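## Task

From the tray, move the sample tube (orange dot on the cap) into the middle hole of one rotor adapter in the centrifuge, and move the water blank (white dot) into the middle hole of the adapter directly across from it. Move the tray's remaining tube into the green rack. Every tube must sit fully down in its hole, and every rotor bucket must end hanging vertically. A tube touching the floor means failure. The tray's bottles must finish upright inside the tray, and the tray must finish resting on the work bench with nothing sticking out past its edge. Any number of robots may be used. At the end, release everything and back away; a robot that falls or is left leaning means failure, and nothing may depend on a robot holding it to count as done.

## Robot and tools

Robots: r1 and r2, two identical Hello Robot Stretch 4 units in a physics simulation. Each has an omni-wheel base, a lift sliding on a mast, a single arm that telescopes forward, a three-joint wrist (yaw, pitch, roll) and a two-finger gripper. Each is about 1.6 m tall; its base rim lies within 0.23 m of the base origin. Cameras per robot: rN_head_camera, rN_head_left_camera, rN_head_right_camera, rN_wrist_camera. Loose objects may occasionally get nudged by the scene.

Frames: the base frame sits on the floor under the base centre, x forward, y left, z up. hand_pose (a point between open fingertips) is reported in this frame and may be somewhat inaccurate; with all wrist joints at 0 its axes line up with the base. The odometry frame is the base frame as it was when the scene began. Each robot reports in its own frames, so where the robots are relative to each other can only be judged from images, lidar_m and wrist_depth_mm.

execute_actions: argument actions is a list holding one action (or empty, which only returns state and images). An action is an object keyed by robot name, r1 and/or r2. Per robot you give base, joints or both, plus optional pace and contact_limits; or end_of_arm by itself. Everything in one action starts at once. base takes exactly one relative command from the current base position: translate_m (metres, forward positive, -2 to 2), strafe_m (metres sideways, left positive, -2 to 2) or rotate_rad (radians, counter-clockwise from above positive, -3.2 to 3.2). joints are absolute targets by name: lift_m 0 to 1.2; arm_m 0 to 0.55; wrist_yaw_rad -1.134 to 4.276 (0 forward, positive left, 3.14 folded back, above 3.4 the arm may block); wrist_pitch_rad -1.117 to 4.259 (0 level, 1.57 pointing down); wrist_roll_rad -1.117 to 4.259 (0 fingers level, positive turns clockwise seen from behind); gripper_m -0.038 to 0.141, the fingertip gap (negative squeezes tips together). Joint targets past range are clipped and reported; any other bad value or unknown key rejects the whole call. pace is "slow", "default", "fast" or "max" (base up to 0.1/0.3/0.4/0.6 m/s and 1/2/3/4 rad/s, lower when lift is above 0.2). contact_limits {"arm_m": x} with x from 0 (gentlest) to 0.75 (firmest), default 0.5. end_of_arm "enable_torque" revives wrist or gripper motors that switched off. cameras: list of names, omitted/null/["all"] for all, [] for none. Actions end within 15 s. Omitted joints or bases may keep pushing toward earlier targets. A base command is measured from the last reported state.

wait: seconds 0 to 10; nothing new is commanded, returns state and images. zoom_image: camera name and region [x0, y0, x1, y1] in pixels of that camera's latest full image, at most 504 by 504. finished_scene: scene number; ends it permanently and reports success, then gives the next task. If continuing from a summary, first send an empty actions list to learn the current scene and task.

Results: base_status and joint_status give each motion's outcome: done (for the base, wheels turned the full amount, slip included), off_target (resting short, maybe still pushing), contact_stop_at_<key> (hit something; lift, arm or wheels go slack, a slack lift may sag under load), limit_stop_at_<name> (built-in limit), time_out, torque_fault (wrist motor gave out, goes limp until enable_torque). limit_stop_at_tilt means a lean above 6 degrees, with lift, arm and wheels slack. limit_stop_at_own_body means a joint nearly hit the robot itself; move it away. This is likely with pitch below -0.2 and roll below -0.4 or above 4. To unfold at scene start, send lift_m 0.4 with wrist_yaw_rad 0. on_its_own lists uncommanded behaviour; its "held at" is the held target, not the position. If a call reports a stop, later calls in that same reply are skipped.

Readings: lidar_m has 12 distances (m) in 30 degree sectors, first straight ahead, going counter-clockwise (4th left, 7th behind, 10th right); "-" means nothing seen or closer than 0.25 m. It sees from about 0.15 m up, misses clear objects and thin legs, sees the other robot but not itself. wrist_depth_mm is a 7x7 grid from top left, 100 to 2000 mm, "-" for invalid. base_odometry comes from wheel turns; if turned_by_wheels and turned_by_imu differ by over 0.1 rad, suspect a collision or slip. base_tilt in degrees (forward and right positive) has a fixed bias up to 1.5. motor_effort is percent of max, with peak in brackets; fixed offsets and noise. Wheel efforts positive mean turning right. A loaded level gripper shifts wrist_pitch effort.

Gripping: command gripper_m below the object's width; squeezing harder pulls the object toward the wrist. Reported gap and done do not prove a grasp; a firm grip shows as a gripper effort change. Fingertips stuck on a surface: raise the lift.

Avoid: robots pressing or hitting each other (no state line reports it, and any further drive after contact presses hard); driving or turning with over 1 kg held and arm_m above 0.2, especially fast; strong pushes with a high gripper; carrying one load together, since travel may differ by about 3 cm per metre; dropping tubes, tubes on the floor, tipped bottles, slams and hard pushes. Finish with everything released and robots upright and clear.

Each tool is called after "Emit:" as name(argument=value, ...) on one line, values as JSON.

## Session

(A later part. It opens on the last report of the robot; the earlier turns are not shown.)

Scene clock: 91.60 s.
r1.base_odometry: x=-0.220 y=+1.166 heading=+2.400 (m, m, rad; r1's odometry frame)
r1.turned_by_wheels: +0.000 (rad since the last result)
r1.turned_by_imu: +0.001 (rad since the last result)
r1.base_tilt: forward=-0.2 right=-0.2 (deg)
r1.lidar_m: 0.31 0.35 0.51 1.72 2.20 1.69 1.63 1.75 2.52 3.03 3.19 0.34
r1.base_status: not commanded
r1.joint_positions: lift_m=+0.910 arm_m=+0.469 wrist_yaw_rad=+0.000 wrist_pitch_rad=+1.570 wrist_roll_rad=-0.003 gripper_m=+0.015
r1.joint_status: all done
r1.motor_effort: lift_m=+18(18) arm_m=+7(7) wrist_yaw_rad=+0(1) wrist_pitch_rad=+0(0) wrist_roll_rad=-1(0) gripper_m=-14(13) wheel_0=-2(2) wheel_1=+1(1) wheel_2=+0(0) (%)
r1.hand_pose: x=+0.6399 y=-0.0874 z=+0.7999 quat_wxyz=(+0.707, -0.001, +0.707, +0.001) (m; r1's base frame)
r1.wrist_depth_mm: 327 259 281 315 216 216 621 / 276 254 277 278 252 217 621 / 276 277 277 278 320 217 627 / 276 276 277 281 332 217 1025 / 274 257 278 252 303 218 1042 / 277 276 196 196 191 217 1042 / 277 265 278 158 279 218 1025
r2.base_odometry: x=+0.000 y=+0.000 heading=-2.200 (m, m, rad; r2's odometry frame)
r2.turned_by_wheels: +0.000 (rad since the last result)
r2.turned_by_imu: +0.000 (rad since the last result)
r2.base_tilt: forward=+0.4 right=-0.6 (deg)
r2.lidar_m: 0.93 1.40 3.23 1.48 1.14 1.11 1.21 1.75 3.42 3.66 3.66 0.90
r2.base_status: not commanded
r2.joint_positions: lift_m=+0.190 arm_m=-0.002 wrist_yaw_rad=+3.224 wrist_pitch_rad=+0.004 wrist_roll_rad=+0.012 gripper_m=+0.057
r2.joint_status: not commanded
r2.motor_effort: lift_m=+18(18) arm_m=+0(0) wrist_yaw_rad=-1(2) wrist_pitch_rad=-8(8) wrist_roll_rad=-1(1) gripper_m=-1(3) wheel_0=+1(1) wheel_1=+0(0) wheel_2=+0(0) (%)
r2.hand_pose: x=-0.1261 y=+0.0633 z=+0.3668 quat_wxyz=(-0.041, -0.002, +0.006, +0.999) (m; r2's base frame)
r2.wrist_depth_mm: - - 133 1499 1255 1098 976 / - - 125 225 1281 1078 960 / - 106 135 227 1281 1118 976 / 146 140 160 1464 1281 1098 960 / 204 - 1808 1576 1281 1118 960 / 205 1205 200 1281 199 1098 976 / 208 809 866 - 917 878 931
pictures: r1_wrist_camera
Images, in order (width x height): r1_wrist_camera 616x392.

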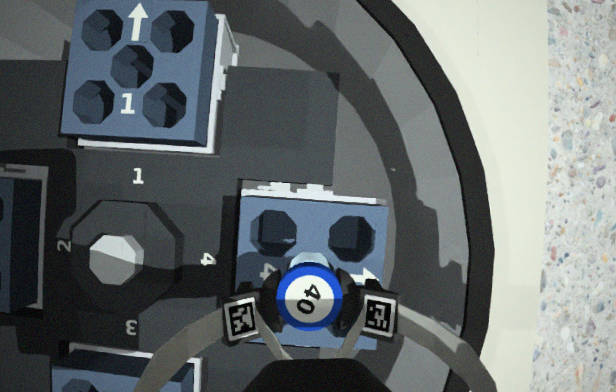

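Emit:
execute_actions(actions=[{"r1":{"joints":{"lift_m":0.89},"pace":"slow"}}], cameras=[])

Emit:
execute_actions(actions=[{"r1":{"joints":{"gripper_m":0.06}}}], cameras=[])

Emit:
execute_actions(actions=[{"r1":{"joints":{"lift_m":1.0,"arm_m":0.42}}}], cameras=["r1_wrist_camera","r1_head_left_camera"])

Scene clock: 96.47 s.
r1.base_odometry: x=-0.220 y=+1.166 heading=+2.400 (m, m, rad; r1's odometry frame)
r1.turned_by_wheels: +0.000 (rad since the last result)
r1.turned_by_imu: +0.001 (rad since the last result)
r1.base_tilt: forward=-0.1 right=-0.2 (deg)
r1.lidar_m: 0.32 0.35 0.50 1.70 2.21 1.68 1.64 1.73 2.50 3.04 3.23 0.33
r1.base_status: not commanded
r1.joint_positions: lift_m=+0.891 arm_m=+0.469 wrist_yaw_rad=+0.000 wrist_pitch_rad=+1.570 wrist_roll_rad=-0.003 gripper_m=+0.015
r1.joint_status: all done
r1.motor_effort: lift_m=+10(17) arm_m=+7(7) wrist_yaw_rad=-2(2) wrist_pitch_rad=-1(3) wrist_roll_rad=-1(0) gripper_m=-8(13) wheel_0=-2(2) wheel_1=+1(1) wheel_2=+0(0) (%)
r1.hand_pose: x=+0.6398 y=-0.0874 z=+0.7806 quat_wxyz=(+0.707, -0.001, +0.707, +0.001) (m; r1's base frame)
r1.wrist_depth_mm: 237 246 294 309 202 202 204 / 249 238 264 265 247 204 204 / 260 257 263 264 312 203 203 / 260 262 263 265 325 202 202 / 260 243 260 237 300 202 609 / 260 243 197 196 189 202 615 / 260 262 264 157 266 203 1008
r2.base_odometry: x=+0.000 y=+0.000 heading=-2.200 (m, m, rad; r2's odometry frame)
r2.turned_by_wheels: +0.000 (rad since the last result)
r2.turned_by_imu: +0.000 (rad since the last result)
r2.base_tilt: forward=+0.2 right=-0.5 (deg)
r2.lidar_m: 0.94 1.37 3.21 1.47 1.12 1.11 1.20 1.73 3.41 3.66 3.66 0.90
r2.base_status: not commanded
r2.joint_positions: lift_m=+0.190 arm_m=-0.002 wrist_yaw_rad=+3.224 wrist_pitch_rad=+0.004 wrist_roll_rad=+0.012 gripper_m=+0.057
r2.joint_status: not commanded
r2.motor_effort: lift_m=+18(18) arm_m=+0(0) wrist_yaw_rad=-1(0) wrist_pitch_rad=-9(7) wrist_roll_rad=-2(0) gripper_m=-1(6) wheel_0=+1(1) wheel_1=+1(1) wheel_2=+0(0) (%)
r2.hand_pose: x=-0.1261 y=+0.0633 z=+0.3668 quat_wxyz=(-0.041, -0.002, +0.006, +0.999) (m; r2's base frame)
r2.wrist_depth_mm: - - 133 1499 1281 1118 976 / - - 125 226 1281 1118 976 / - 106 135 228 1308 1118 960 / 146 141 160 1499 1281 1098 960 / 203 - 1863 1537 1255 1098 946 / 206 1205 200 1281 198 1060 960 / 208 809 866 - 904 866 917
pictures: none
No camera images: the call's "cameras" was empty. Leave "cameras" out to get every camera's image.

Scene clock: 97.70 s.
r1.base_odometry: x=-0.220 y=+1.166 heading=+2.400 (m, m, rad; r1's odometry frame)
r1.turned_by_wheels: +0.000 (rad since the last result)
r1.turned_by_imu: +0.000 (rad since the last result)
r1.base_tilt: forward=-0.1 right=-0.1 (deg)
r1.lidar_m: 0.31 0.34 0.51 1.72 2.23 1.67 1.63 1.75 2.50 3.04 3.19 0.33
r1.base_status: not commanded
r1.joint_positions: lift_m=+0.891 arm_m=+0.469 wrist_yaw_rad=+0.000 wrist_pitch_rad=+1.571 wrist_roll_rad=-0.003 gripper_m=+0.060
r1.joint_status: all done
r1.motor_effort: lift_m=+10(10) arm_m=+7(7) wrist_yaw_rad=+0(0) wrist_pitch_rad=-3(2) wrist_roll_rad=-1(0) gripper_m=+0(8) wheel_0=-2(2) wheel_1=+1(1) wheel_2=+0(0) (%)
r1.hand_pose: x=+0.6397 y=-0.0874 z=+0.7806 quat_wxyz=(+0.707, -0.001, +0.707, +0.001) (m; r1's base frame)
r1.wrist_depth_mm: 240 250 301 304 205 204 615 / 249 240 264 265 245 204 205 / 264 252 266 265 312 205 205 / 264 263 264 265 327 204 609 / 262 243 264 239 301 204 615 / 263 243 211 209 192 204 609 / 264 263 264 146 264 200 1025
r2.base_odometry: x=+0.000 y=+0.000 heading=-2.200 (m, m, rad; r2's odometry frame)
r2.turned_by_wheels: +0.000 (rad since the last result)
r2.turned_by_imu: +0.000 (rad since the last result)
r2.base_tilt: forward=+0.3 right=-0.6 (deg)
r2.lidar_m: 0.93 1.40 3.24 1.48 1.12 1.11 1.20 1.74 3.41 3.64 3.67 0.89
r2.base_status: not commanded
r2.joint_positions: lift_m=+0.190 arm_m=-0.002 wrist_yaw_rad=+3.224 wrist_pitch_rad=+0.004 wrist_roll_rad=+0.012 gripper_m=+0.057
r2.joint_status: not commanded
r2.motor_effort: lift_m=+18(18) arm_m=+0(0) wrist_yaw_rad=-2(2) wrist_pitch_rad=-9(8) wrist_roll_rad=+0(2) gripper_m=-6(6) wheel_0=+1(1) wheel_1=+0(1) wheel_2=+0(0) (%)
r2.hand_pose: x=-0.1261 y=+0.0633 z=+0.3668 quat_wxyz=(-0.041, -0.002, +0.006, +0.999) (m; r2's base frame)
r2.wrist_depth_mm: - - 133 1499 1308 1098 976 / - - 125 226 1308 1098 960 / - 106 135 227 1281 1098 976 / 146 140 160 1499 1308 1098 960 / 204 - 1808 1537 1281 1098 960 / 206 1205 200 1255 198 1078 960 / 208 809 878 - 917 866 931
pictures: none
No camera images: the call's "cameras" was empty. Leave "cameras" out to get every camera's image.

Scene clock: 99.20 s.
r1.base_odometry: x=-0.220 y=+1.166 heading=+2.400 (m, m, rad; r1's odometry frame)
r1.turned_by_wheels: +0.000 (rad since the last result)
r1.turned_by_imu: +0.000 (rad since the last result)
r1.base_tilt: forward=-0.1 right=-0.1 (deg)
r1.lidar_m: 0.31 0.34 0.49 1.71 2.21 1.68 1.64 1.75 2.50 3.04 3.23 0.33
r1.base_status: not commanded
r1.joint_positions: lift_m=+1.000 arm_m=+0.421 wrist_yaw_rad=+0.000 wrist_pitch_rad=+1.570 wrist_roll_rad=-0.003 gripper_m=+0.060
r1.joint_status: all done
r1.motor_effort: lift_m=+23(24) arm_m=-7(9) wrist_yaw_rad=-1(3) wrist_pitch_rad=-1(16) wrist_roll_rad=-1(1) gripper_m=-5(2) wheel_0=-1(1) wheel_1=+1(1) wheel_2=+0(1) (%)
r1.hand_pose: x=+0.5924 y=-0.0874 z=+0.8895 quat_wxyz=(+0.707, -0.001, +0.707, +0.001) (m; r1's base frame)
r1.wrist_depth_mm: 389 366 343 382 307 1098 1098 / 342 364 343 404 317 1098 1098 / 340 364 368 368 368 1118 1138 / 366 345 368 368 394 1138 1118 / 368 366 366 343 340 1138 1098 / 347 347 211 375 195 1138 1118 / 362 355 368 144 306 1118 1098
r2.base_odometry: x=+0.000 y=+0.000 heading=-2.200 (m, m, rad; r2's odometry frame)
r2.turned_by_wheels: +0.000 (rad since the last result)
r2.turned_by_imu: +0.000 (rad since the last result)
r2.base_tilt: forward=+0.2 right=-0.6 (deg)
r2.lidar_m: 0.94 1.39 3.22 1.49 1.15 1.09 1.22 1.74 3.39 3.66 3.67 0.92
r2.base_status: not commanded
r2.joint_positions: lift_m=+0.190 arm_m=-0.002 wrist_yaw_rad=+3.224 wrist_pitch_rad=+0.004 wrist_roll_rad=+0.012 gripper_m=+0.057
r2.joint_status: not commanded
r2.motor_effort: lift_m=+18(18) arm_m=+0(0) wrist_yaw_rad=-1(0) wrist_pitch_rad=-8(8) wrist_roll_rad=-1(0) gripper_m=-1(3) wheel_0=+1(1) wheel_1=+1(0) wheel_2=+0(0) (%)
r2.hand_pose: x=-0.1261 y=+0.0633 z=+0.3668 quat_wxyz=(-0.041, -0.002, +0.006, +0.999) (m; r2's base frame)
r2.wrist_depth_mm: - - 133 1499 1281 1098 976 / - - 125 226 1308 1098 960 / - 106 135 227 1281 1098 960 / 146 141 161 1499 1281 1078 960 / 204 - 1808 1576 1255 1098 960 / 205 1182 200 1281 199 1078 976 / 208 809 866 - 917 866 931
pictures: r1_head_left_camera, r1_wrist_camera
Images, in order (width x height): r1_head_left_camera 420x672, r1_wrist_camera 616x392.

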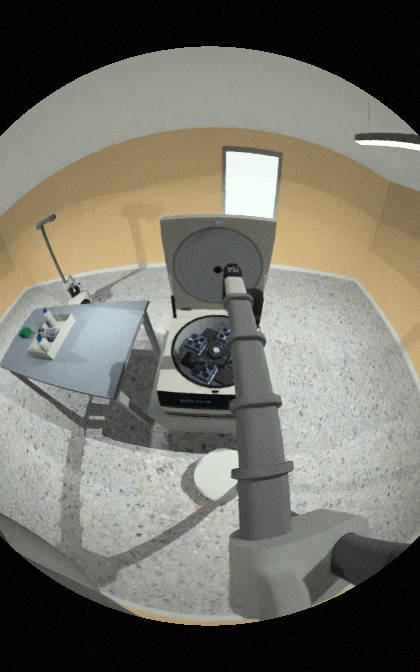

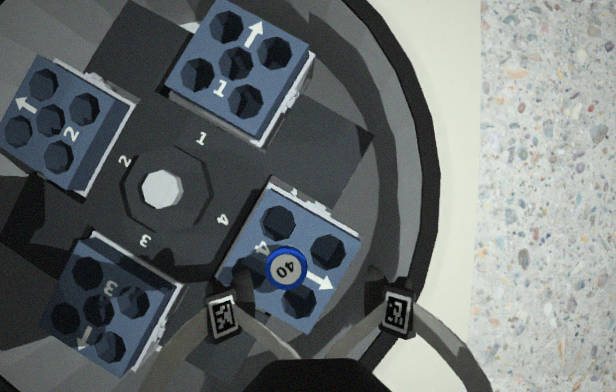

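Emit:
execute_actions(actions=[{"r1":{"base":{"strafe_m":1.465},"joints":{"lift_m":1.1,"arm_m":0.55,"wrist_roll_rad":1.57}}}], cameras=["r1_wrist_camera"])

Scene clock: 119.73 s.
r1.base_odometry: x=-1.210 y=+0.086 heading=+2.400 (m, m, rad; r1's odometry frame)
r1.turned_by_wheels: +0.000 (rad since the last result)
r1.turned_by_imu: +0.000 (rad since the last result)
r1.base_tilt: forward=+0.0 right=-0.2 (deg)
r1.lidar_m: 0.39 0.43 0.61 4.22 2.08 1.61 1.54 1.66 2.38 1.33 0.57 0.41
r1.base_status: done
r1.joint_positions: lift_m=+1.100 arm_m=+0.547 wrist_yaw_rad=+0.000 wrist_pitch_rad=+1.570 wrist_roll_rad=+1.569 gripper_m=+0.060
r1.joint_status: all done
joint sent to its limit — the command would take r1.arm_m past its upper limit, so that joint was sent only as far as its limit.
r1.motor_effort: lift_m=+23(23) arm_m=+7(8) wrist_yaw_rad=-1(2) wrist_pitch_rad=+0(1) wrist_roll_rad=+1(3) gripper_m=-5(2) wheel_0=+2(11) wheel_1=-1(8) wheel_2=+0(1) (%)
r1.hand_pose: x=+0.7183 y=-0.0874 z=+0.9895 quat_wxyz=(+0.501, +0.500, +0.500, -0.499) (m; r1's base frame)
r1.wrist_depth_mm: 442 439 436 433 452 452 842 / 442 445 418 445 312 455 854 / 445 439 442 452 427 455 1229 / 445 449 445 449 449 455 1008 / 370 439 387 449 452 449 1008 / 298 382 211 449 195 459 1008 / 449 445 445 145 449 455 1205
r2.base_odometry: x=+0.000 y=+0.000 heading=-2.200 (m, m, rad; r2's odometry frame)
r2.turned_by_wheels: +0.000 (rad since the last result)
r2.turned_by_imu: -0.001 (rad since the last result)
r2.base_tilt: forward=+0.1 right=-0.6 (deg)
r2.lidar_m: 0.95 1.43 3.23 1.46 1.13 1.09 1.18 1.76 3.40 3.64 3.65 0.90
r2.base_status: not commanded
r2.joint_positions: lift_m=+0.190 arm_m=-0.002 wrist_yaw_rad=+3.224 wrist_pitch_rad=+0.004 wrist_roll_rad=+0.012 gripper_m=+0.057
r2.joint_status: not commanded
r2.motor_effort: lift_m=+18(18) arm_m=+0(0) wrist_yaw_rad=-1(0) wrist_pitch_rad=-7(8) wrist_roll_rad=+0(0) gripper_m=-4(1) wheel_0=+1(1) wheel_1=+1(1) wheel_2=+0(0) (%)
r2.hand_pose: x=-0.1261 y=+0.0633 z=+0.3668 quat_wxyz=(-0.041, -0.002, +0.006, +0.999) (m; r2's base frame)
r2.wrist_depth_mm: - - 133 1499 1308 1098 960 / - - 125 226 1281 1098 976 / - 106 135 227 1281 1098 976 / 146 141 161 1499 1281 1118 960 / 204 - 1863 1576 1255 1118 976 / 206 1205 200 1255 198 1060 976 / 207 809 878 - 917 866 917
pictures: r1_wrist_camera
Images, in order (width x height): r1_wrist_camera 616x392.

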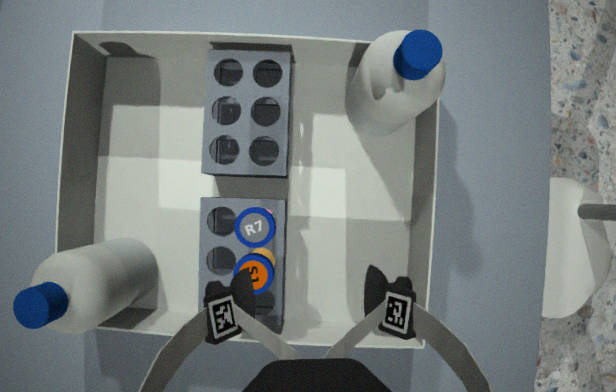

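Emit:
execute_actions(actions=[{"r1":{"base":{"translate_m":0.046}}}], cameras=[])

Emit:
execute_actions(actions=[{"r1":{"base":{"strafe_m":0.016},"joints":{"lift_m":1.02}}}], cameras=["r1_wrist_camera"])

Scene clock: 124.83 s.
r1.base_odometry: x=-1.244 y=+0.117 heading=+2.400 (m, m, rad; r1's odometry frame)
r1.turned_by_wheels: +0.000 (rad since the last result)
r1.turned_by_imu: +0.001 (rad since the last result)
r1.base_tilt: forward=-0.2 right=-0.2 (deg)
r1.lidar_m: 0.35 0.37 0.54 4.23 2.16 1.65 1.59 1.72 2.44 1.21 0.51 0.37
r1.base_status: done
r1.joint_positions: lift_m=+1.100 arm_m=+0.547 wrist_yaw_rad=+0.000 wrist_pitch_rad=+1.570 wrist_roll_rad=+1.569 gripper_m=+0.060
r1.joint_status: not commanded
r1.motor_effort: lift_m=+23(23) arm_m=+7(7) wrist_yaw_rad=-1(1) wrist_pitch_rad=+0(1) wrist_roll_rad=+2(1) gripper_m=-2(1) wheel_0=+1(4) wheel_1=+1(6) wheel_2=+1(7) (%)
r1.hand_pose: x=+0.7183 y=-0.0874 z=+0.9895 quat_wxyz=(+0.501, +0.500, +0.500, -0.499) (m; r1's base frame)
r1.wrist_depth_mm: 442 445 436 433 452 459 455 / 449 442 449 418 427 315 455 / 445 442 449 442 449 455 459 / 445 442 442 449 449 452 459 / 442 364 445 387 452 455 459 / 445 306 211 402 195 459 455 / 442 445 449 145 452 455 452
r2.base_odometry: x=+0.000 y=+0.000 heading=-2.200 (m, m, rad; r2's odometry frame)
r2.turned_by_wheels: +0.000 (rad since the last result)
r2.turned_by_imu: +0.000 (rad since the last result)
r2.base_tilt: forward=+0.3 right=-0.6 (deg)
r2.lidar_m: 0.96 1.41 3.22 1.47 1.11 1.09 1.20 1.75 3.41 3.67 3.67 0.91
r2.base_status: not commanded
r2.joint_positions: lift_m=+0.190 arm_m=-0.002 wrist_yaw_rad=+3.224 wrist_pitch_rad=+0.004 wrist_roll_rad=+0.012 gripper_m=+0.057
r2.joint_status: not commanded
r2.motor_effort: lift_m=+18(18) arm_m=+0(0) wrist_yaw_rad=-1(0) wrist_pitch_rad=-9(8) wrist_roll_rad=+1(1) gripper_m=-1(2) wheel_0=+1(1) wheel_1=+0(1) wheel_2=+0(0) (%)
r2.hand_pose: x=-0.1261 y=+0.0633 z=+0.3668 quat_wxyz=(-0.041, -0.002, +0.006, +0.999) (m; r2's base frame)
r2.wrist_depth_mm: - - 133 1499 1281 1098 976 / - - 125 227 1281 1098 960 / - 106 135 227 1281 1078 976 / 146 141 160 1537 1308 1118 976 / 204 - 1808 1576 1229 1118 976 / 205 1205 200 1281 198 1078 976 / 208 809 878 - 904 866 931
pictures: none
No camera images: the call's "cameras" was empty. Leave "cameras" out to get every camera's image.

Scene clock: 126.17 s.
r1.base_odometry: x=-1.255 y=+0.105 heading=+2.400 (m, m, rad; r1's odometry frame)
r1.turned_by_wheels: +0.000 (rad since the last result)
r1.turned_by_imu: +0.000 (rad since the last result)
r1.base_tilt: forward=-0.3 right=-0.3 (deg)
r1.lidar_m: 0.35 0.38 0.58 4.22 2.16 1.64 1.61 1.71 2.48 1.21 0.51 0.38
r1.base_status: done
r1.joint_positions: lift_m=+1.020 arm_m=+0.547 wrist_yaw_rad=+0.000 wrist_pitch_rad=+1.570 wrist_roll_rad=+1.569 gripper_m=+0.060
r1.joint_status: all done
r1.motor_effort: lift_m=+18(22) arm_m=+7(7) wrist_yaw_rad=+1(1) wrist_pitch_rad=+0(0) wrist_roll_rad=+2(1) gripper_m=-3(2) wheel_0=-1(10) wheel_1=+2(8) wheel_2=+0(1) (%)
r1.hand_pose: x=+0.7183 y=-0.0874 z=+0.9099 quat_wxyz=(+0.501, +0.500, +0.500, -0.499) (m; r1's base frame)
r1.wrist_depth_mm: 366 368 366 340 373 234 377 / 368 368 366 342 373 297 377 / 332 366 368 364 370 366 375 / 336 364 364 310 368 370 375 / 233 307 368 309 370 366 375 / 216 291 211 309 196 370 375 / 364 366 345 145 336 329 377
r2.base_odometry: x=+0.000 y=+0.000 heading=-2.200 (m, m, rad; r2's odometry frame)
r2.turned_by_wheels: +0.000 (rad since the last result)
r2.turned_by_imu: +0.000 (rad since the last result)
r2.base_tilt: forward=+0.2 right=-0.6 (deg)
r2.lidar_m: 0.96 1.42 3.24 1.48 1.13 1.10 1.20 1.73 3.42 3.65 3.63 0.92
r2.base_status: not commanded
r2.joint_positions: lift_m=+0.190 arm_m=-0.002 wrist_yaw_rad=+3.224 wrist_pitch_rad=+0.004 wrist_roll_rad=+0.012 gripper_m=+0.057
r2.joint_status: not commanded
r2.motor_effort: lift_m=+18(18) arm_m=-1(0) wrist_yaw_rad=-1(0) wrist_pitch_rad=-9(8) wrist_roll_rad=-1(1) gripper_m=-3(4) wheel_0=+1(1) wheel_1=+1(0) wheel_2=+0(0) (%)
r2.hand_pose: x=-0.1261 y=+0.0633 z=+0.3668 quat_wxyz=(-0.041, -0.002, +0.006, +0.999) (m; r2's base frame)
r2.wrist_depth_mm: - - 133 1499 1281 1098 976 / - - 125 226 1281 1118 960 / - 106 135 228 1281 1118 976 / 146 140 160 1499 1255 1078 976 / 204 - 1756 1576 1255 1118 960 / 205 1205 200 1255 198 1060 960 / 208 798 878 - 931 854 917
pictures: r1_wrist_camera
Images, in order (width x height): r1_wrist_camera 616x392.

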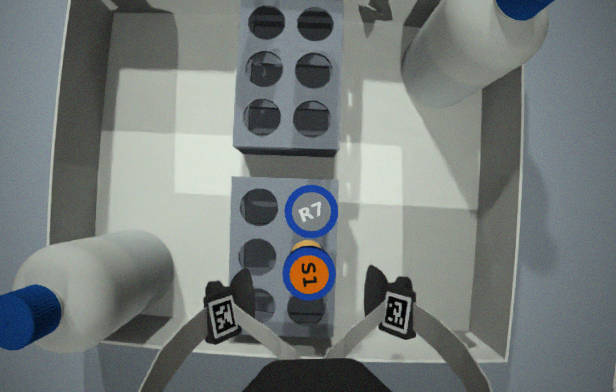

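Aligned (target y≈274).

Emit:
execute_actions(actions=[{"r1":{"joints":{"lift_m":0.975}}}], cameras=[])

Emit:
execute_actions(actions=[{"r1":{"joints":{"gripper_m":0.015}}}], cameras=[])

Emit:
execute_actions(actions=[{"r1":{"joints":{"lift_m":1.19}}}], cameras=["r1_wrist_camera"])

Scene clock: 132.03 s.
r1.base_odometry: x=-1.255 y=+0.105 heading=+2.400 (m, m, rad; r1's odometry frame)
r1.turned_by_wheels: +0.000 (rad since the last result)
r1.turned_by_imu: +0.001 (rad since the last result)
r1.base_tilt: forward=+0.0 right=-0.1 (deg)
r1.lidar_m: 0.35 0.39 0.55 4.22 2.13 1.65 1.59 1.69 2.46 1.19 0.50 0.39
r1.base_status: not commanded
r1.joint_positions: lift_m=+0.975 arm_m=+0.547 wrist_yaw_rad=+0.000 wrist_pitch_rad=+1.570 wrist_roll_rad=+1.569 gripper_m=+0.060
r1.joint_status: all done
r1.motor_effort: lift_m=+18(18) arm_m=+7(7) wrist_yaw_rad=+1(3) wrist_pitch_rad=+0(1) wrist_roll_rad=+1(2) gripper_m=-4(1) wheel_0=-1(0) wheel_1=+2(2) wheel_2=+0(0) (%)
r1.hand_pose: x=+0.7183 y=-0.0874 z=+0.8649 quat_wxyz=(+0.501, +0.500, +0.500, -0.499) (m; r1's base frame)
r1.wrist_depth_mm: 283 322 322 265 325 220 - / 287 322 324 265 324 300 281 / 293 320 322 317 325 325 281 / 301 322 319 263 327 327 304 / 223 312 319 264 327 327 273 / 187 290 210 262 195 325 270 / 189 271 263 145 290 273 330
r2.base_odometry: x=+0.000 y=+0.000 heading=-2.200 (m, m, rad; r2's odometry frame)
r2.turned_by_wheels: +0.000 (rad since the last result)
r2.turned_by_imu: +0.000 (rad since the last result)
r2.base_tilt: forward=+0.2 right=-0.6 (deg)
r2.lidar_m: 0.96 1.41 3.21 1.50 1.13 1.11 1.19 1.77 3.41 3.68 3.67 0.91
r2.base_status: not commanded
r2.joint_positions: lift_m=+0.190 arm_m=-0.002 wrist_yaw_rad=+3.224 wrist_pitch_rad=+0.004 wrist_roll_rad=+0.012 gripper_m=+0.057
r2.joint_status: not commanded
r2.motor_effort: lift_m=+18(18) arm_m=+0(0) wrist_yaw_rad=-1(0) wrist_pitch_rad=-8(8) wrist_roll_rad=+1(0) gripper_m=+2(6) wheel_0=+1(1) wheel_1=+1(1) wheel_2=+0(0) (%)
r2.hand_pose: x=-0.1261 y=+0.0633 z=+0.3668 quat_wxyz=(-0.041, -0.002, +0.006, +0.999) (m; r2's base frame)
r2.wrist_depth_mm: - - 133 1499 1281 1098 960 / - - 125 226 1308 1118 976 / - 106 135 227 1308 1098 960 / 146 141 161 1499 1281 1118 960 / 204 - 1863 1537 1281 1098 946 / 206 1205 200 1281 199 1060 960 / 208 809 878 - 904 866 931
pictures: none
No camera images: the call's "cameras" was empty. Leave "cameras" out to get every camera's image.

Scene clock: 133.27 s.
r1.base_odometry: x=-1.255 y=+0.105 heading=+2.400 (m, m, rad; r1's odometry frame)
r1.turned_by_wheels: +0.000 (rad since the last result)
r1.turned_by_imu: +0.000 (rad since the last result)
r1.base_tilt: forward=-0.1 right=-0.2 (deg)
r1.lidar_m: 0.35 0.38 0.55 4.22 2.16 1.64 1.59 1.70 2.46 1.20 0.50 0.38
r1.base_status: not commanded
r1.joint_positions: lift_m=+0.975 arm_m=+0.547 wrist_yaw_rad=+0.000 wrist_pitch_rad=+1.570 wrist_roll_rad=+1.569 gripper_m=+0.015
r1.joint_status: all done
r1.motor_effort: lift_m=+18(18) arm_m=+7(7) wrist_yaw_rad=-2(0) wrist_pitch_rad=+0(0) wrist_roll_rad=+2(3) gripper_m=-11(11) wheel_0=-1(1) wheel_1=+2(2) wheel_2=+0(0) (%)
r1.hand_pose: x=+0.7183 y=-0.0874 z=+0.8649 quat_wxyz=(+0.501, +0.500, +0.500, -0.499) (m; r1's base frame)
r1.wrist_depth_mm: 283 322 322 266 325 219 - / 287 322 322 264 327 297 281 / 294 324 322 319 324 327 279 / 298 322 319 263 324 325 304 / 222 312 317 218 324 325 273 / 187 290 197 196 191 325 268 / 189 262 255 158 286 268 330
r2.base_odometry: x=+0.000 y=+0.000 heading=-2.200 (m, m, rad; r2's odometry frame)
r2.turned_by_wheels: +0.000 (rad since the last result)
r2.turned_by_imu: +0.000 (rad since the last result)
r2.base_tilt: forward=+0.1 right=-0.7 (deg)
r2.lidar_m: 0.96 1.38 3.21 1.46 1.10 1.10 1.18 1.76 3.41 3.66 3.65 0.91
r2.base_status: not commanded
r2.joint_positions: lift_m=+0.190 arm_m=-0.002 wrist_yaw_rad=+3.224 wrist_pitch_rad=+0.004 wrist_roll_rad=+0.012 gripper_m=+0.057
r2.joint_status: not commanded
r2.motor_effort: lift_m=+18(18) arm_m=+0(0) wrist_yaw_rad=-1(1) wrist_pitch_rad=-8(9) wrist_roll_rad=-1(1) gripper_m=-1(4) wheel_0=+1(1) wheel_1=+1(0) wheel_2=+0(0) (%)
r2.hand_pose: x=-0.1261 y=+0.0633 z=+0.3668 quat_wxyz=(-0.041, -0.002, +0.006, +0.999) (m; r2's base frame)
r2.wrist_depth_mm: - - 133 1464 1308 1098 976 / - - 125 226 1281 1098 960 / - 106 135 227 1281 1098 960 / 146 141 161 1499 1308 1118 960 / 204 - 1808 1537 1255 1098 960 / 206 1205 200 1255 199 1078 946 / 209 798 866 - 917 878 931
pictures: none
No camera images: the call's "cameras" was empty. Leave "cameras" out to get every camera's image.

Scene clock: 135.23 s.
r1.base_odometry: x=-1.255 y=+0.105 heading=+2.400 (m, m, rad; r1's odometry frame)
r1.turned_by_wheels: +0.000 (rad since the last result)
r1.turned_by_imu: +0.001 (rad since the last result)
r1.base_tilt: forward=-0.4 right=-0.1 (deg)
r1.lidar_m: 0.35 0.38 0.55 4.20 2.14 1.65 1.59 1.70 2.46 1.21 0.51 0.37
r1.base_status: not commanded
r1.joint_positions: lift_m=+1.190 arm_m=+0.547 wrist_yaw_rad=+0.000 wrist_pitch_rad=+1.570 wrist_roll_rad=+1.569 gripper_m=+0.015
r1.joint_status: all done
r1.motor_effort: lift_m=+23(24) arm_m=+7(7) wrist_yaw_rad=-2(1) wrist_pitch_rad=+0(0) wrist_roll_rad=+0(2) gripper_m=-11(11) wheel_0=-1(1) wheel_1=+2(2) wheel_2=+0(0) (%)
r1.hand_pose: x=+0.7183 y=-0.0874 z=+1.0795 quat_wxyz=(+0.501, +0.500, +0.500, -0.499) (m; r1's base frame)
r1.wrist_depth_mm: 539 535 539 544 544 535 1308 / 535 539 535 504 407 549 1336 / 530 535 539 539 544 549 1308 / 525 535 539 535 549 544 1098 / 525 404 535 480 544 549 1118 / 535 535 196 197 191 549 1308 / 535 535 539 158 544 549 1281
r2.base_odometry: x=+0.000 y=+0.000 heading=-2.200 (m, m, rad; r2's odometry frame)
r2.turned_by_wheels: +0.000 (rad since the last result)
r2.turned_by_imu: +0.000 (rad since the last result)
r2.base_tilt: forward=+0.3 right=-0.7 (deg)
r2.lidar_m: 0.95 1.40 3.23 1.46 1.13 1.09 1.21 1.75 3.40 3.64 3.65 0.91
r2.base_status: not commanded
r2.joint_positions: lift_m=+0.190 arm_m=-0.002 wrist_yaw_rad=+3.224 wrist_pitch_rad=+0.004 wrist_roll_rad=+0.012 gripper_m=+0.057
r2.joint_status: not commanded
r2.motor_effort: lift_m=+18(18) arm_m=+0(0) wrist_yaw_rad=+1(2) wrist_pitch_rad=-10(9) wrist_roll_rad=+1(2) gripper_m=+3(3) wheel_0=+1(1) wheel_1=+0(1) wheel_2=+0(0) (%)
r2.hand_pose: x=-0.1261 y=+0.0633 z=+0.3668 quat_wxyz=(-0.041, -0.002, +0.006, +0.999) (m; r2's base frame)
r2.wrist_depth_mm: - - 133 1499 1281 1098 960 / - - 125 226 1281 1098 960 / - 106 135 227 1308 1098 976 / 146 141 161 1537 1308 1098 960 / 203 - 1808 1576 1255 1118 960 / 206 1205 200 1281 199 1060 960 / 208 820 878 - 917 866 917
pictures: r1_wrist_camera
Images, in order (width x height): r1_wrist_camera 616x392.

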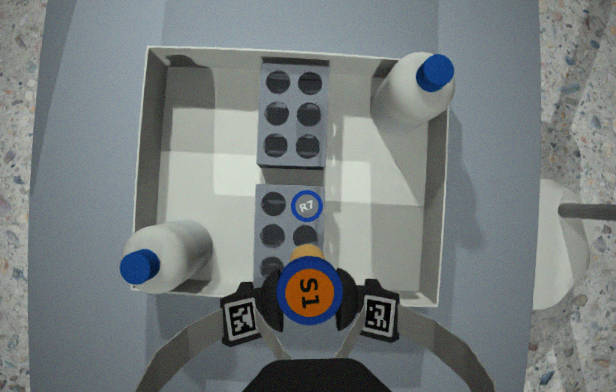

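Emit:
execute_actions(actions=[{"r1":{"base":{"translate_m":-0.046},"joints":{"wrist_roll_rad":0,"arm_m":0.45}}}], cameras=[])

Emit:
execute_actions(actions=[{"r1":{"base":{"strafe_m":-1.257},"joints":{"lift_m":1.1}}}], cameras=["r1_wrist_camera"])

Scene clock: 141.00 s.
r1.base_odometry: x=-1.221 y=+0.074 heading=+2.400 (m, m, rad; r1's odometry frame)
r1.turned_by_wheels: +0.000 (rad since the last result)
r1.turned_by_imu: +0.001 (rad since the last result)
r1.base_tilt: forward=+0.0 right=+0.0 (deg)
r1.lidar_m: 0.40 0.41 0.62 4.23 2.09 1.60 1.55 1.66 2.40 1.36 0.57 0.42
r1.base_status: done
r1.joint_positions: lift_m=+1.190 arm_m=+0.451 wrist_yaw_rad=+0.000 wrist_pitch_rad=+1.570 wrist_roll_rad=+0.001 gripper_m=+0.015
r1.joint_status: all done
r1.motor_effort: lift_m=+23(23) arm_m=-7(8) wrist_yaw_rad=+0(4) wrist_pitch_rad=-1(0) wrist_roll_rad=-2(7) gripper_m=-12(9) wheel_0=+1(6) wheel_1=-2(4) wheel_2=-1(8) (%)
r1.hand_pose: x=+0.6223 y=-0.0874 z=+1.0795 quat_wxyz=(+0.707, +0.000, +0.707, +0.000) (m; r1's base frame)
r1.wrist_depth_mm: 539 539 535 535 535 539 544 / 517 544 539 530 539 539 544 / 535 544 544 508 508 539 544 / 539 544 539 544 535 539 544 / 530 539 539 535 535 407 549 / 539 539 196 197 192 539 544 / 535 539 535 158 539 539 544
r2.base_odometry: x=+0.000 y=+0.000 heading=-2.200 (m, m, rad; r2's odometry frame)
r2.turned_by_wheels: +0.000 (rad since the last result)
r2.turned_by_imu: +0.000 (rad since the last result)
r2.base_tilt: forward=+0.3 right=-0.7 (deg)
r2.lidar_m: 0.95 1.41 3.21 1.43 1.12 1.11 1.21 1.76 3.39 3.67 3.65 0.91
r2.base_status: not commanded
r2.joint_positions: lift_m=+0.190 arm_m=-0.002 wrist_yaw_rad=+3.224 wrist_pitch_rad=+0.004 wrist_roll_rad=+0.012 gripper_m=+0.057
r2.joint_status: not commanded
r2.motor_effort: lift_m=+18(18) arm_m=-1(0) wrist_yaw_rad=-1(0) wrist_pitch_rad=-8(8) wrist_roll_rad=+0(2) gripper_m=-4(4) wheel_0=+1(1) wheel_1=+1(1) wheel_2=+0(0) (%)
r2.hand_pose: x=-0.1261 y=+0.0633 z=+0.3668 quat_wxyz=(-0.041, -0.002, +0.006, +0.999) (m; r2's base frame)
r2.wrist_depth_mm: - - 133 1537 1308 1098 960 / - - 125 226 1281 1118 976 / - 106 135 226 1281 1098 960 / 146 140 161 1464 1336 1098 946 / 203 - 1808 1537 1255 1098 960 / 206 1205 200 1255 198 1060 960 / 208 798 878 - 904 866 931
pictures: none
No camera images: the call's "cameras" was empty. Leave "cameras" out to get every camera's image.

Scene clock: 146.50 s.
r1.base_odometry: x=-0.372 y=+1.001 heading=+2.400 (m, m, rad; r1's odometry frame)
r1.turned_by_wheels: +0.000 (rad since the last result)
r1.turned_by_imu: +0.004 (rad since the last result)
r1.base_tilt: forward=-0.1 right=-0.1 (deg)
r1.lidar_m: 0.33 0.35 0.52 1.72 2.20 1.68 1.62 1.75 2.51 3.26 0.46 0.32
r1.base_status: done
r1.joint_positions: lift_m=+1.100 arm_m=+0.451 wrist_yaw_rad=+0.000 wrist_pitch_rad=+1.570 wrist_roll_rad=+0.000 gripper_m=+0.015
r1.joint_status: all done
r1.motor_effort: lift_m=+19(21) arm_m=-7(7) wrist_yaw_rad=-2(3) wrist_pitch_rad=+0(2) wrist_roll_rad=+0(1) gripper_m=-10(13) wheel_0=-1(8) wheel_1=+0(8) wheel_2=+1(3) (%)
r1.hand_pose: x=+0.6224 y=-0.0874 z=+0.9899 quat_wxyz=(+0.707, +0.000, +0.707, +0.000) (m; r1's base frame)
r1.wrist_depth_mm: 1182 842 407 407 445 410 407 / 1205 1205 404 525 469 462 410 / 1205 1229 436 469 473 473 433 / 1205 1205 484 466 469 473 466 / 1229 1182 469 232 469 449 455 / 1205 820 196 202 190 473 418 / 1205 1182 404 158 488 415 410
r2.base_odometry: x=+0.000 y=+0.000 heading=-2.200 (m, m, rad; r2's odometry frame)
r2.turned_by_wheels: +0.000 (rad since the last result)
r2.turned_by_imu: -0.001 (rad since the last result)
r2.base_tilt: forward=+0.2 right=-0.6 (deg)
r2.lidar_m: 0.96 1.39 3.21 1.48 1.14 1.10 1.19 1.77 3.43 3.64 3.67 0.91
r2.base_status: not commanded
r2.joint_positions: lift_m=+0.190 arm_m=-0.002 wrist_yaw_rad=+3.224 wrist_pitch_rad=+0.004 wrist_roll_rad=+0.012 gripper_m=+0.057
r2.joint_status: not commanded
r2.motor_effort: lift_m=+18(18) arm_m=+0(1) wrist_yaw_rad=+0(0) wrist_pitch_rad=-8(8) wrist_roll_rad=+0(1) gripper_m=-3(4) wheel_0=+1(1) wheel_1=+0(1) wheel_2=+0(0) (%)
r2.hand_pose: x=-0.1261 y=+0.0633 z=+0.3668 quat_wxyz=(-0.041, -0.002, +0.006, +0.999) (m; r2's base frame)
r2.wrist_depth_mm: - - 133 1537 1308 1098 976 / - - 125 227 1281 1098 960 / - 106 135 228 1281 1118 960 / 146 141 161 1537 1308 1098 960 / 203 - 1863 1576 1229 1118 976 / 205 1205 200 1281 199 1098 960 / 208 809 878 - 931 854 931
pictures: r1_wrist_camera
Images, in order (width x height): r1_wrist_camera 616x392.

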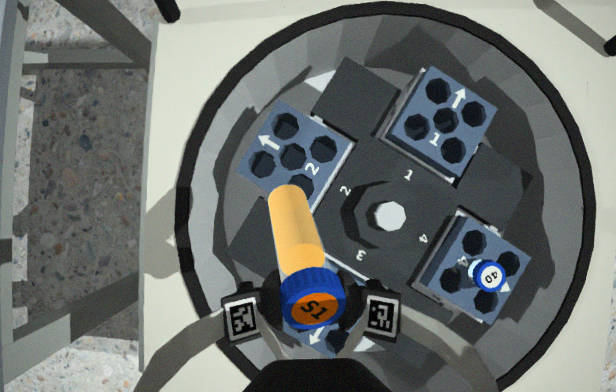

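Emit:
execute_actions(actions=[{"r1":{"joints":{"wrist_roll_rad":0.37,"wrist_pitch_rad":2.05}}}], cameras=["r1_wrist_camera","r1_head_left_camera","r1_head_right_camera","r2_head_camera"])

Scene clock: 155.80 s.
r1.base_odometry: x=-0.372 y=+1.001 heading=+2.400 (m, m, rad; r1's odometry frame)
r1.turned_by_wheels: +0.000 (rad since the last result)
r1.turned_by_imu: +0.002 (rad since the last result)
r1.base_tilt: forward=-0.2 right=-0.2 (deg)
r1.lidar_m: 0.32 0.34 0.52 1.73 2.21 1.66 1.62 1.74 2.52 3.26 0.46 0.34
r1.base_status: not commanded
r1.joint_positions: lift_m=+1.100 arm_m=+0.451 wrist_yaw_rad=+0.000 wrist_pitch_rad=+2.048 wrist_roll_rad=+0.369 gripper_m=+0.015
r1.joint_status: all done
r1.motor_effort: lift_m=+18(19) arm_m=-7(7) wrist_yaw_rad=+0(2) wrist_pitch_rad=+4(8) wrist_roll_rad=+1(5) gripper_m=-11(14) wheel_0=-2(2) wheel_1=+0(0) wheel_2=+1(1) (%)
r1.hand_pose: x=+0.4895 y=-0.0874 z=+1.0221 quat_wxyz=(+0.511, +0.095, +0.840, -0.157) (m; r1's base frame)
r1.wrist_depth_mm: 325 421 407 427 418 413 831 / 338 407 424 439 477 430 891 / 1098 377 484 512 473 452 1464 / 891 402 421 442 459 1499 1576 / 1255 452 452 232 1499 1618 1756 / 1366 1430 197 202 191 1756 1983 / 1430 1499 1618 157 1808 1921 -
r2.base_odometry: x=+0.000 y=+0.000 heading=-2.200 (m, m, rad; r2's odometry frame)
r2.turned_by_wheels: +0.000 (rad since the last result)
r2.turned_by_imu: -0.001 (rad since the last result)
r2.base_tilt: forward=+0.2 right=-0.8 (deg)
r2.lidar_m: 0.93 1.39 3.24 1.44 1.16 1.10 1.19 1.76 3.42 3.64 3.67 0.91
r2.base_status: not commanded
r2.joint_positions: lift_m=+0.190 arm_m=-0.002 wrist_yaw_rad=+3.224 wrist_pitch_rad=+0.004 wrist_roll_rad=+0.012 gripper_m=+0.057
r2.joint_status: not commanded
r2.motor_effort: lift_m=+18(18) arm_m=+0(1) wrist_yaw_rad=-1(1) wrist_pitch_rad=-9(8) wrist_roll_rad=-1(0) gripper_m=-3(0) wheel_0=+1(1) wheel_1=+1(0) wheel_2=+0(0) (%)
r2.hand_pose: x=-0.1261 y=+0.0633 z=+0.3668 quat_wxyz=(-0.041, -0.002, +0.006, +0.999) (m; r2's base frame)
r2.wrist_depth_mm: - - 133 1499 1281 1098 946 / - - 125 226 1336 1098 976 / - 106 135 227 1308 1098 960 / 146 140 161 1537 1281 1098 960 / 204 - 1808 1576 1229 1118 960 / 205 1182 200 1281 198 1078 960 / 208 809 878 - 917 866 931
pictures: r1_head_left_camera, r1_head_right_camera, r1_wrist_camera, r2_head_camera
Images, in order (width x height): r1_head_left_camera 420x672, r1_head_right_camera 420x672, r1_wrist_camera 616x392, r2_head_camera 420x560.

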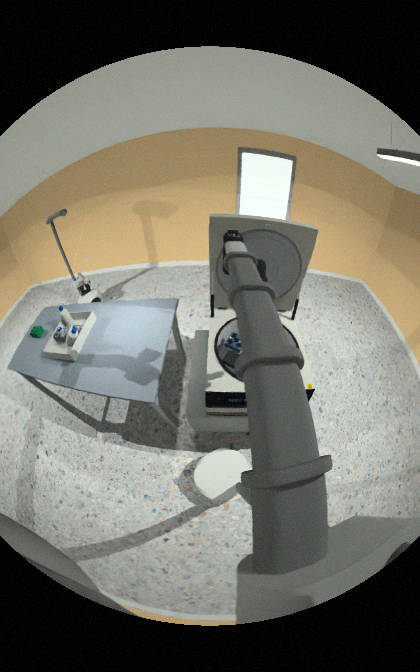

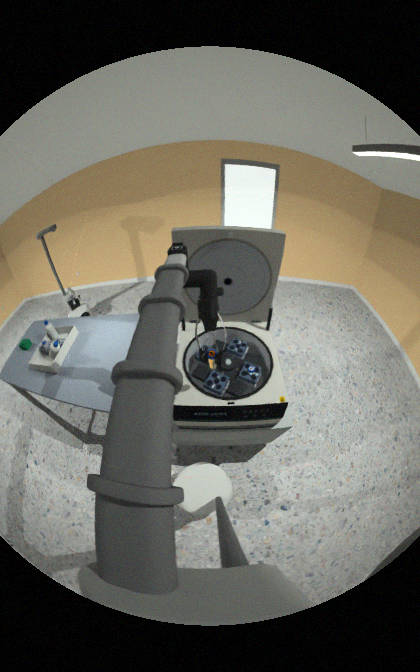

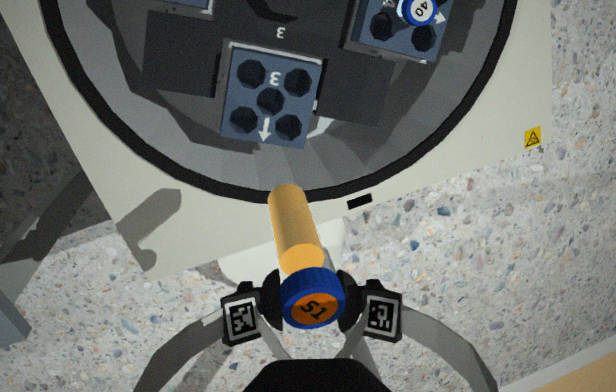

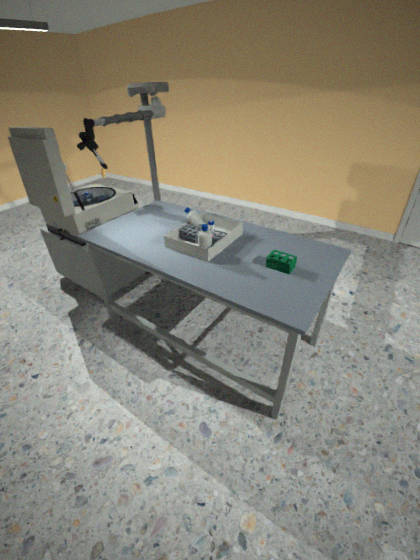

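Emit:
execute_actions(actions=[{"r1":{"base":{"strafe_m":-0.012},"joints":{"arm_m":0.489,"lift_m":0.96}}}], cameras=["r1_wrist_camera","r1_head_right_camera"])

Scene clock: 166.40 s.
r1.base_odometry: x=-0.363 y=+1.010 heading=+2.400 (m, m, rad; r1's odometry frame)
r1.turned_by_wheels: +0.000 (rad since the last result)
r1.turned_by_imu: +0.001 (rad since the last result)
r1.base_tilt: forward=-0.2 right=-0.2 (deg)
r1.lidar_m: 0.33 0.35 0.51 1.70 2.21 1.68 1.63 1.75 2.50 3.25 0.48 0.33
r1.base_status: done
r1.joint_positions: lift_m=+0.960 arm_m=+0.488 wrist_yaw_rad=+0.000 wrist_pitch_rad=+2.049 wrist_roll_rad=+0.369 gripper_m=+0.015
r1.joint_status: all done
r1.motor_effort: lift_m=+19(18) arm_m=+7(5) wrist_yaw_rad=+0(2) wrist_pitch_rad=+3(4) wrist_roll_rad=+1(1) gripper_m=-11(13) wheel_0=+0(2) wheel_1=+1(5) wheel_2=+0(1) (%)
r1.hand_pose: x=+0.5260 y=-0.0874 z=+0.8822 quat_wxyz=(+0.511, +0.095, +0.840, -0.157) (m; r1's base frame)
r1.wrist_depth_mm: 286 251 279 267 298 289 320 / 298 289 294 307 314 306 338 / 276 304 310 306 345 377 324 / 250 336 357 319 377 359 325 / 260 281 347 233 370 343 1537 / 597 294 196 202 191 1576 1708 / 1255 310 332 158 1576 1756 1921
r2.base_odometry: x=+0.000 y=+0.000 heading=-2.200 (m, m, rad; r2's odometry frame)
r2.turned_by_wheels: +0.000 (rad since the last result)
r2.turned_by_imu: +0.000 (rad since the last result)
r2.base_tilt: forward=+0.2 right=-0.7 (deg)
r2.lidar_m: 0.95 1.40 3.23 1.47 1.13 1.08 1.19 1.75 3.41 3.65 3.66 0.92
r2.base_status: not commanded
r2.joint_positions: lift_m=+0.190 arm_m=-0.002 wrist_yaw_rad=+3.224 wrist_pitch_rad=+0.004 wrist_roll_rad=+0.012 gripper_m=+0.057
r2.joint_status: not commanded
r2.motor_effort: lift_m=+18(18) arm_m=+0(0) wrist_yaw_rad=+0(1) wrist_pitch_rad=-9(8) wrist_roll_rad=+0(1) gripper_m=-3(4) wheel_0=+1(1) wheel_1=+0(1) wheel_2=+0(0) (%)
r2.hand_pose: x=-0.1261 y=+0.0633 z=+0.3668 quat_wxyz=(-0.041, -0.002, +0.006, +0.999) (m; r2's base frame)
r2.wrist_depth_mm: - - 133 1464 1281 1098 960 / - - 125 226 1281 1098 976 / - 106 135 228 1281 1098 960 / 146 140 160 1499 1255 1118 960 / 204 - 1921 1537 1255 1118 976 / 205 1205 200 1255 198 1060 976 / 208 809 866 - 904 866 931
pictures: r1_head_right_camera, r1_wrist_camera
Images, in order (width x height): r1_head_right_camera 420x672, r1_wrist_camera 616x392.

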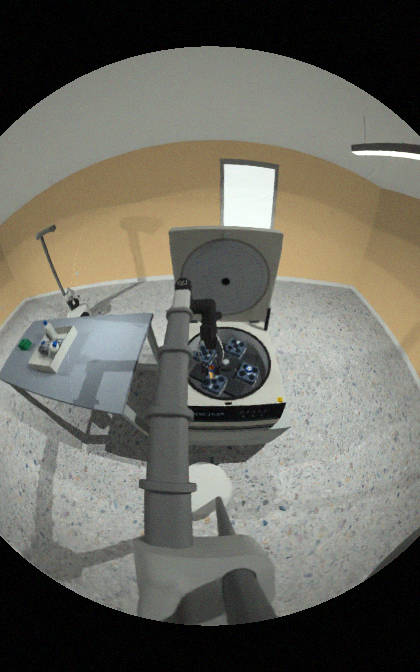

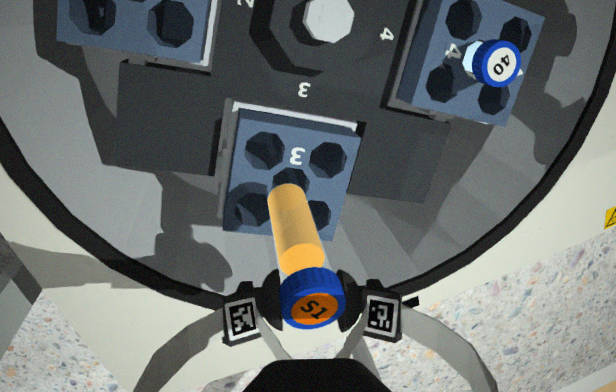

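Emit:
execute_actions(actions=[{"r1":{"joints":{"lift_m":0.88},"pace":"slow"}}], cameras=["r1_wrist_camera"])

Scene clock: 174.33 s.
r1.base_odometry: x=-0.363 y=+1.010 heading=+2.400 (m, m, rad; r1's odometry frame)
r1.turned_by_wheels: +0.000 (rad since the last result)
r1.turned_by_imu: +0.001 (rad since the last result)
r1.base_tilt: forward=-0.2 right=-0.1 (deg)
r1.lidar_m: 0.33 0.35 0.52 1.71 2.22 1.64 1.63 1.72 2.51 3.25 0.45 0.35
r1.base_status: not commanded
r1.joint_positions: lift_m=+0.880 arm_m=+0.488 wrist_yaw_rad=+0.000 wrist_pitch_rad=+2.048 wrist_roll_rad=+0.370 gripper_m=+0.015
r1.joint_status: all done
r1.motor_effort: lift_m=+18(18) arm_m=+7(7) wrist_yaw_rad=+0(0) wrist_pitch_rad=+4(5) wrist_roll_rad=+1(2) gripper_m=-12(9) wheel_0=+0(1) wheel_1=+0(1) wheel_2=+0(0) (%)
r1.hand_pose: x=+0.5260 y=-0.0874 z=+0.8022 quat_wxyz=(+0.511, +0.095, +0.840, -0.157) (m; r1's base frame)
r1.wrist_depth_mm: 169 185 208 200 204 227 - / 278 210 220 225 237 229 229 / 259 222 232 239 255 252 256 / 238 237 242 233 271 297 303 / 219 282 273 232 329 312 279 / 194 238 196 201 191 278 265 / 201 209 234 159 264 272 1661
r2.base_odometry: x=+0.000 y=+0.000 heading=-2.200 (m, m, rad; r2's odometry frame)
r2.turned_by_wheels: +0.000 (rad since the last result)
r2.turned_by_imu: +0.000 (rad since the last result)
r2.base_tilt: forward=+0.2 right=-0.7 (deg)
r2.lidar_m: 0.94 1.39 3.23 1.48 1.14 1.10 1.20 1.76 3.38 3.67 3.66 0.89
r2.base_status: not commanded
r2.joint_positions: lift_m=+0.190 arm_m=-0.002 wrist_yaw_rad=+3.224 wrist_pitch_rad=+0.004 wrist_roll_rad=+0.012 gripper_m=+0.057
r2.joint_status: not commanded
r2.motor_effort: lift_m=+18(18) arm_m=+0(0) wrist_yaw_rad=-1(0) wrist_pitch_rad=-8(8) wrist_roll_rad=+1(1) gripper_m=-6(3) wheel_0=+1(1) wheel_1=+0(1) wheel_2=+0(0) (%)
r2.hand_pose: x=-0.1261 y=+0.0633 z=+0.3668 quat_wxyz=(-0.041, -0.002, +0.006, +0.999) (m; r2's base frame)
r2.wrist_depth_mm: - - 133 1499 1281 1118 976 / - - 125 226 1281 1118 976 / - 106 135 228 1281 1118 960 / 146 141 160 1537 1281 1118 960 / 204 - 1808 1576 1229 1098 960 / 205 1205 200 1281 199 1060 960 / 208 798 878 - 917 878 931
pictures: r1_wrist_camera
Images, in order (width x height): r1_wrist_camera 616x392.

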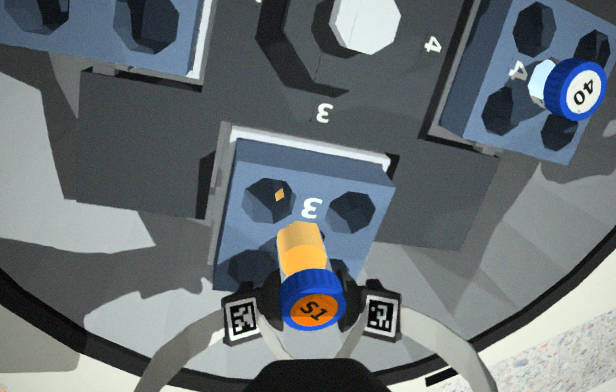

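Emit:
execute_actions(actions=[{"r1":{"joints":{"gripper_m":0.06}}}], cameras=[])

Emit:
execute_actions(actions=[{"r1":{"joints":{"lift_m":1.0}}}], cameras=[])

Emit:
execute_actions(actions=[{"r1":{"joints":{"wrist_pitch_rad":1.57,"wrist_roll_rad":0,"arm_m":0.363}}}], cameras=["r1_wrist_camera"])

Scene clock: 179.73 s.
r1.base_odometry: x=-0.363 y=+1.010 heading=+2.400 (m, m, rad; r1's odometry frame)
r1.turned_by_wheels: +0.000 (rad since the last result)
r1.turned_by_imu: +0.001 (rad since the last result)
r1.base_tilt: forward=-0.2 right=-0.1 (deg)
r1.lidar_m: 0.32 0.36 0.52 1.71 2.21 1.67 1.62 1.75 2.53 3.26 0.46 0.32
r1.base_status: not commanded
r1.joint_positions: lift_m=+0.880 arm_m=+0.488 wrist_yaw_rad=+0.000 wrist_pitch_rad=+2.049 wrist_roll_rad=+0.370 gripper_m=+0.060
r1.joint_status: all done
r1.motor_effort: lift_m=+18(18) arm_m=+7(7) wrist_yaw_rad=-1(1) wrist_pitch_rad=+3(4) wrist_roll_rad=+2(1) gripper_m=-2(13) wheel_0=+1(0) wheel_1=+1(0) wheel_2=+0(0) (%)
r1.hand_pose: x=+0.5260 y=-0.0874 z=+0.8022 quat_wxyz=(+0.511, +0.095, +0.840, -0.157) (m; r1's base frame)
r1.wrist_depth_mm: 171 181 207 199 204 228 - / 281 211 221 225 238 230 229 / 258 222 231 239 258 249 251 / 238 238 243 235 272 297 303 / 218 282 271 216 296 310 278 / 194 237 200 294 195 278 267 / 202 211 237 145 264 271 1708
r2.base_odometry: x=+0.000 y=+0.000 heading=-2.200 (m, m, rad; r2's odometry frame)
r2.turned_by_wheels: +0.000 (rad since the last result)
r2.turned_by_imu: +0.000 (rad since the last result)
r2.base_tilt: forward=+0.2 right=-0.5 (deg)
r2.lidar_m: 0.95 1.40 3.22 1.44 1.14 1.11 1.19 1.75 3.42 3.65 3.65 0.92
r2.base_status: not commanded
r2.joint_positions: lift_m=+0.190 arm_m=-0.002 wrist_yaw_rad=+3.224 wrist_pitch_rad=+0.004 wrist_roll_rad=+0.012 gripper_m=+0.057
r2.joint_status: not commanded
r2.motor_effort: lift_m=+18(17) arm_m=+0(0) wrist_yaw_rad=-1(1) wrist_pitch_rad=-7(8) wrist_roll_rad=-2(1) gripper_m=-2(4) wheel_0=+1(1) wheel_1=+0(0) wheel_2=+0(0) (%)
r2.hand_pose: x=-0.1261 y=+0.0633 z=+0.3668 quat_wxyz=(-0.041, -0.002, +0.006, +0.999) (m; r2's base frame)
r2.wrist_depth_mm: - - 133 1537 1308 1098 960 / - - 125 226 1281 1098 960 / - 106 135 226 1281 1098 960 / 146 140 160 1499 1308 1098 960 / 204 - 1756 1537 1281 1098 960 / 205 1205 200 1255 198 1098 976 / 208 809 866 - 917 854 931
pictures: none
No camera images: the call's "cameras" was empty. Leave "cameras" out to get every camera's image.

Scene clock: 181.27 s.
r1.base_odometry: x=-0.363 y=+1.010 heading=+2.400 (m, m, rad; r1's odometry frame)
r1.turned_by_wheels: +0.000 (rad since the last result)
r1.turned_by_imu: +0.000 (rad since the last result)
r1.base_tilt: forward=-0.1 right=-0.2 (deg)
r1.lidar_m: 0.32 0.36 0.53 1.71 2.20 1.66 1.62 1.73 2.50 3.26 0.46 0.34
r1.base_status: not commanded
r1.joint_positions: lift_m=+1.000 arm_m=+0.488 wrist_yaw_rad=+0.000 wrist_pitch_rad=+2.049 wrist_roll_rad=+0.370 gripper_m=+0.060
r1.joint_status: all done
r1.motor_effort: lift_m=+23(24) arm_m=+7(7) wrist_yaw_rad=+0(0) wrist_pitch_rad=+4(4) wrist_roll_rad=+0(1) gripper_m=-5(3) wheel_0=+0(0) wheel_1=+1(1) wheel_2=+0(0) (%)
r1.hand_pose: x=+0.5260 y=-0.0874 z=+0.9219 quat_wxyz=(+0.511, +0.095, +0.840, -0.157) (m; r1's base frame)
r1.wrist_depth_mm: 310 304 315 307 336 330 334 / 300 329 329 349 353 366 334 / 274 343 347 349 389 389 345 / 283 336 402 394 424 373 379 / 315 317 357 392 379 397 1661 / 1255 343 201 382 195 1661 1808 / 1336 1366 1464 145 1661 1756 1983
r2.base_odometry: x=+0.000 y=+0.000 heading=-2.200 (m, m, rad; r2's odometry frame)
r2.turned_by_wheels: +0.000 (rad since the last result)
r2.turned_by_imu: +0.000 (rad since the last result)
r2.base_tilt: forward=+0.2 right=-0.5 (deg)
r2.lidar_m: 0.95 1.39 3.22 1.48 1.12 1.11 1.20 1.74 3.41 3.65 3.67 0.91
r2.base_status: not commanded
r2.joint_positions: lift_m=+0.190 arm_m=-0.002 wrist_yaw_rad=+3.224 wrist_pitch_rad=+0.004 wrist_roll_rad=+0.012 gripper_m=+0.057
r2.joint_status: not commanded
r2.motor_effort: lift_m=+18(18) arm_m=+0(0) wrist_yaw_rad=-1(2) wrist_pitch_rad=-8(9) wrist_roll_rad=-1(1) gripper_m=-4(4) wheel_0=+1(1) wheel_1=+1(1) wheel_2=+0(0) (%)
r2.hand_pose: x=-0.1261 y=+0.0633 z=+0.3668 quat_wxyz=(-0.041, -0.002, +0.006, +0.999) (m; r2's base frame)
r2.wrist_depth_mm: - - 133 1499 1255 1098 976 / - - 125 226 1281 1098 976 / - 106 135 227 1308 1118 960 / 146 141 161 1499 1281 1118 976 / 204 - 1808 1537 1281 1098 960 / 206 1205 200 1255 198 1078 960 / 207 809 878 - 904 866 917
pictures: none
No camera images: the call's "cameras" was empty. Leave "cameras" out to get every camera's image.

Scene clock: 182.67 s.
r1.base_odometry: x=-0.363 y=+1.010 heading=+2.400 (m, m, rad; r1's odometry frame)
r1.turned_by_wheels: +0.000 (rad since the last result)
r1.turned_by_imu: +0.000 (rad since the last result)
r1.base_tilt: forward=-0.2 right=-0.1 (deg)
r1.lidar_m: 0.33 0.36 0.53 1.72 2.21 1.68 1.62 1.73 2.52 3.25 0.47 0.35
r1.base_status: not commanded
r1.joint_positions: lift_m=+1.000 arm_m=+0.364 wrist_yaw_rad=+0.000 wrist_pitch_rad=+1.570 wrist_roll_rad=+0.001 gripper_m=+0.060
r1.joint_status: all done
r1.motor_effort: lift_m=+23(23) arm_m=-7(9) wrist_yaw_rad=-1(4) wrist_pitch_rad=-2(0) wrist_roll_rad=-2(6) gripper_m=+0(2) wheel_0=+0(1) wheel_1=+1(1) wheel_2=+0(0) (%)
r1.hand_pose: x=+0.5353 y=-0.0874 z=+0.8895 quat_wxyz=(+0.707, +0.000, +0.707, +0.000) (m; r1's base frame)
r1.wrist_depth_mm: 1098 304 362 353 368 349 402 / 1098 306 379 357 366 370 370 / 1098 304 368 366 349 366 407 / 1098 307 368 373 368 342 342 / 1098 304 392 340 373 370 377 / 715 303 211 413 195 394 340 / 1078 306 304 145 349 307 307
r2.base_odometry: x=+0.000 y=+0.000 heading=-2.200 (m, m, rad; r2's odometry frame)
r2.turned_by_wheels: +0.000 (rad since the last result)
r2.turned_by_imu: +0.000 (rad since the last result)
r2.base_tilt: forward=+0.1 right=-0.5 (deg)
r2.lidar_m: 0.94 1.39 3.19 1.45 1.14 1.10 1.19 1.78 3.40 3.69 3.66 0.91
r2.base_status: not commanded
r2.joint_positions: lift_m=+0.190 arm_m=-0.002 wrist_yaw_rad=+3.224 wrist_pitch_rad=+0.004 wrist_roll_rad=+0.012 gripper_m=+0.057
r2.joint_status: not commanded
r2.motor_effort: lift_m=+18(18) arm_m=+0(0) wrist_yaw_rad=+0(1) wrist_pitch_rad=-8(8) wrist_roll_rad=+0(0) gripper_m=-4(1) wheel_0=+1(1) wheel_1=+0(0) wheel_2=+0(0) (%)
r2.hand_pose: x=-0.1261 y=+0.0633 z=+0.3668 quat_wxyz=(-0.041, -0.002, +0.006, +0.999) (m; r2's base frame)
r2.wrist_depth_mm: - - 133 1499 1281 1098 960 / - - 125 226 1281 1098 946 / - 106 135 228 1308 1098 976 / 146 141 161 1499 1281 1098 960 / 204 - 1863 1537 1255 1078 960 / 206 1182 200 1229 198 1078 960 / 208 798 878 - 917 866 917
pictures: r1_wrist_camera
Images, in order (width x height): r1_wrist_camera 616x392.

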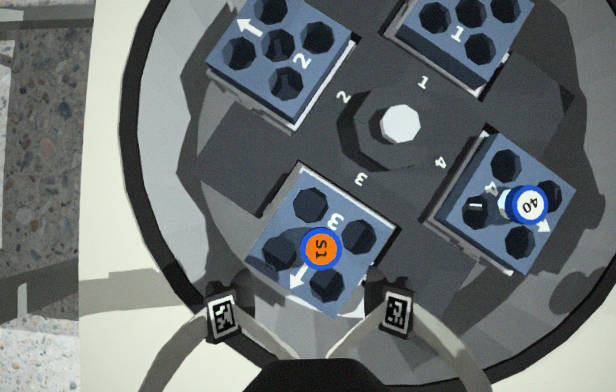

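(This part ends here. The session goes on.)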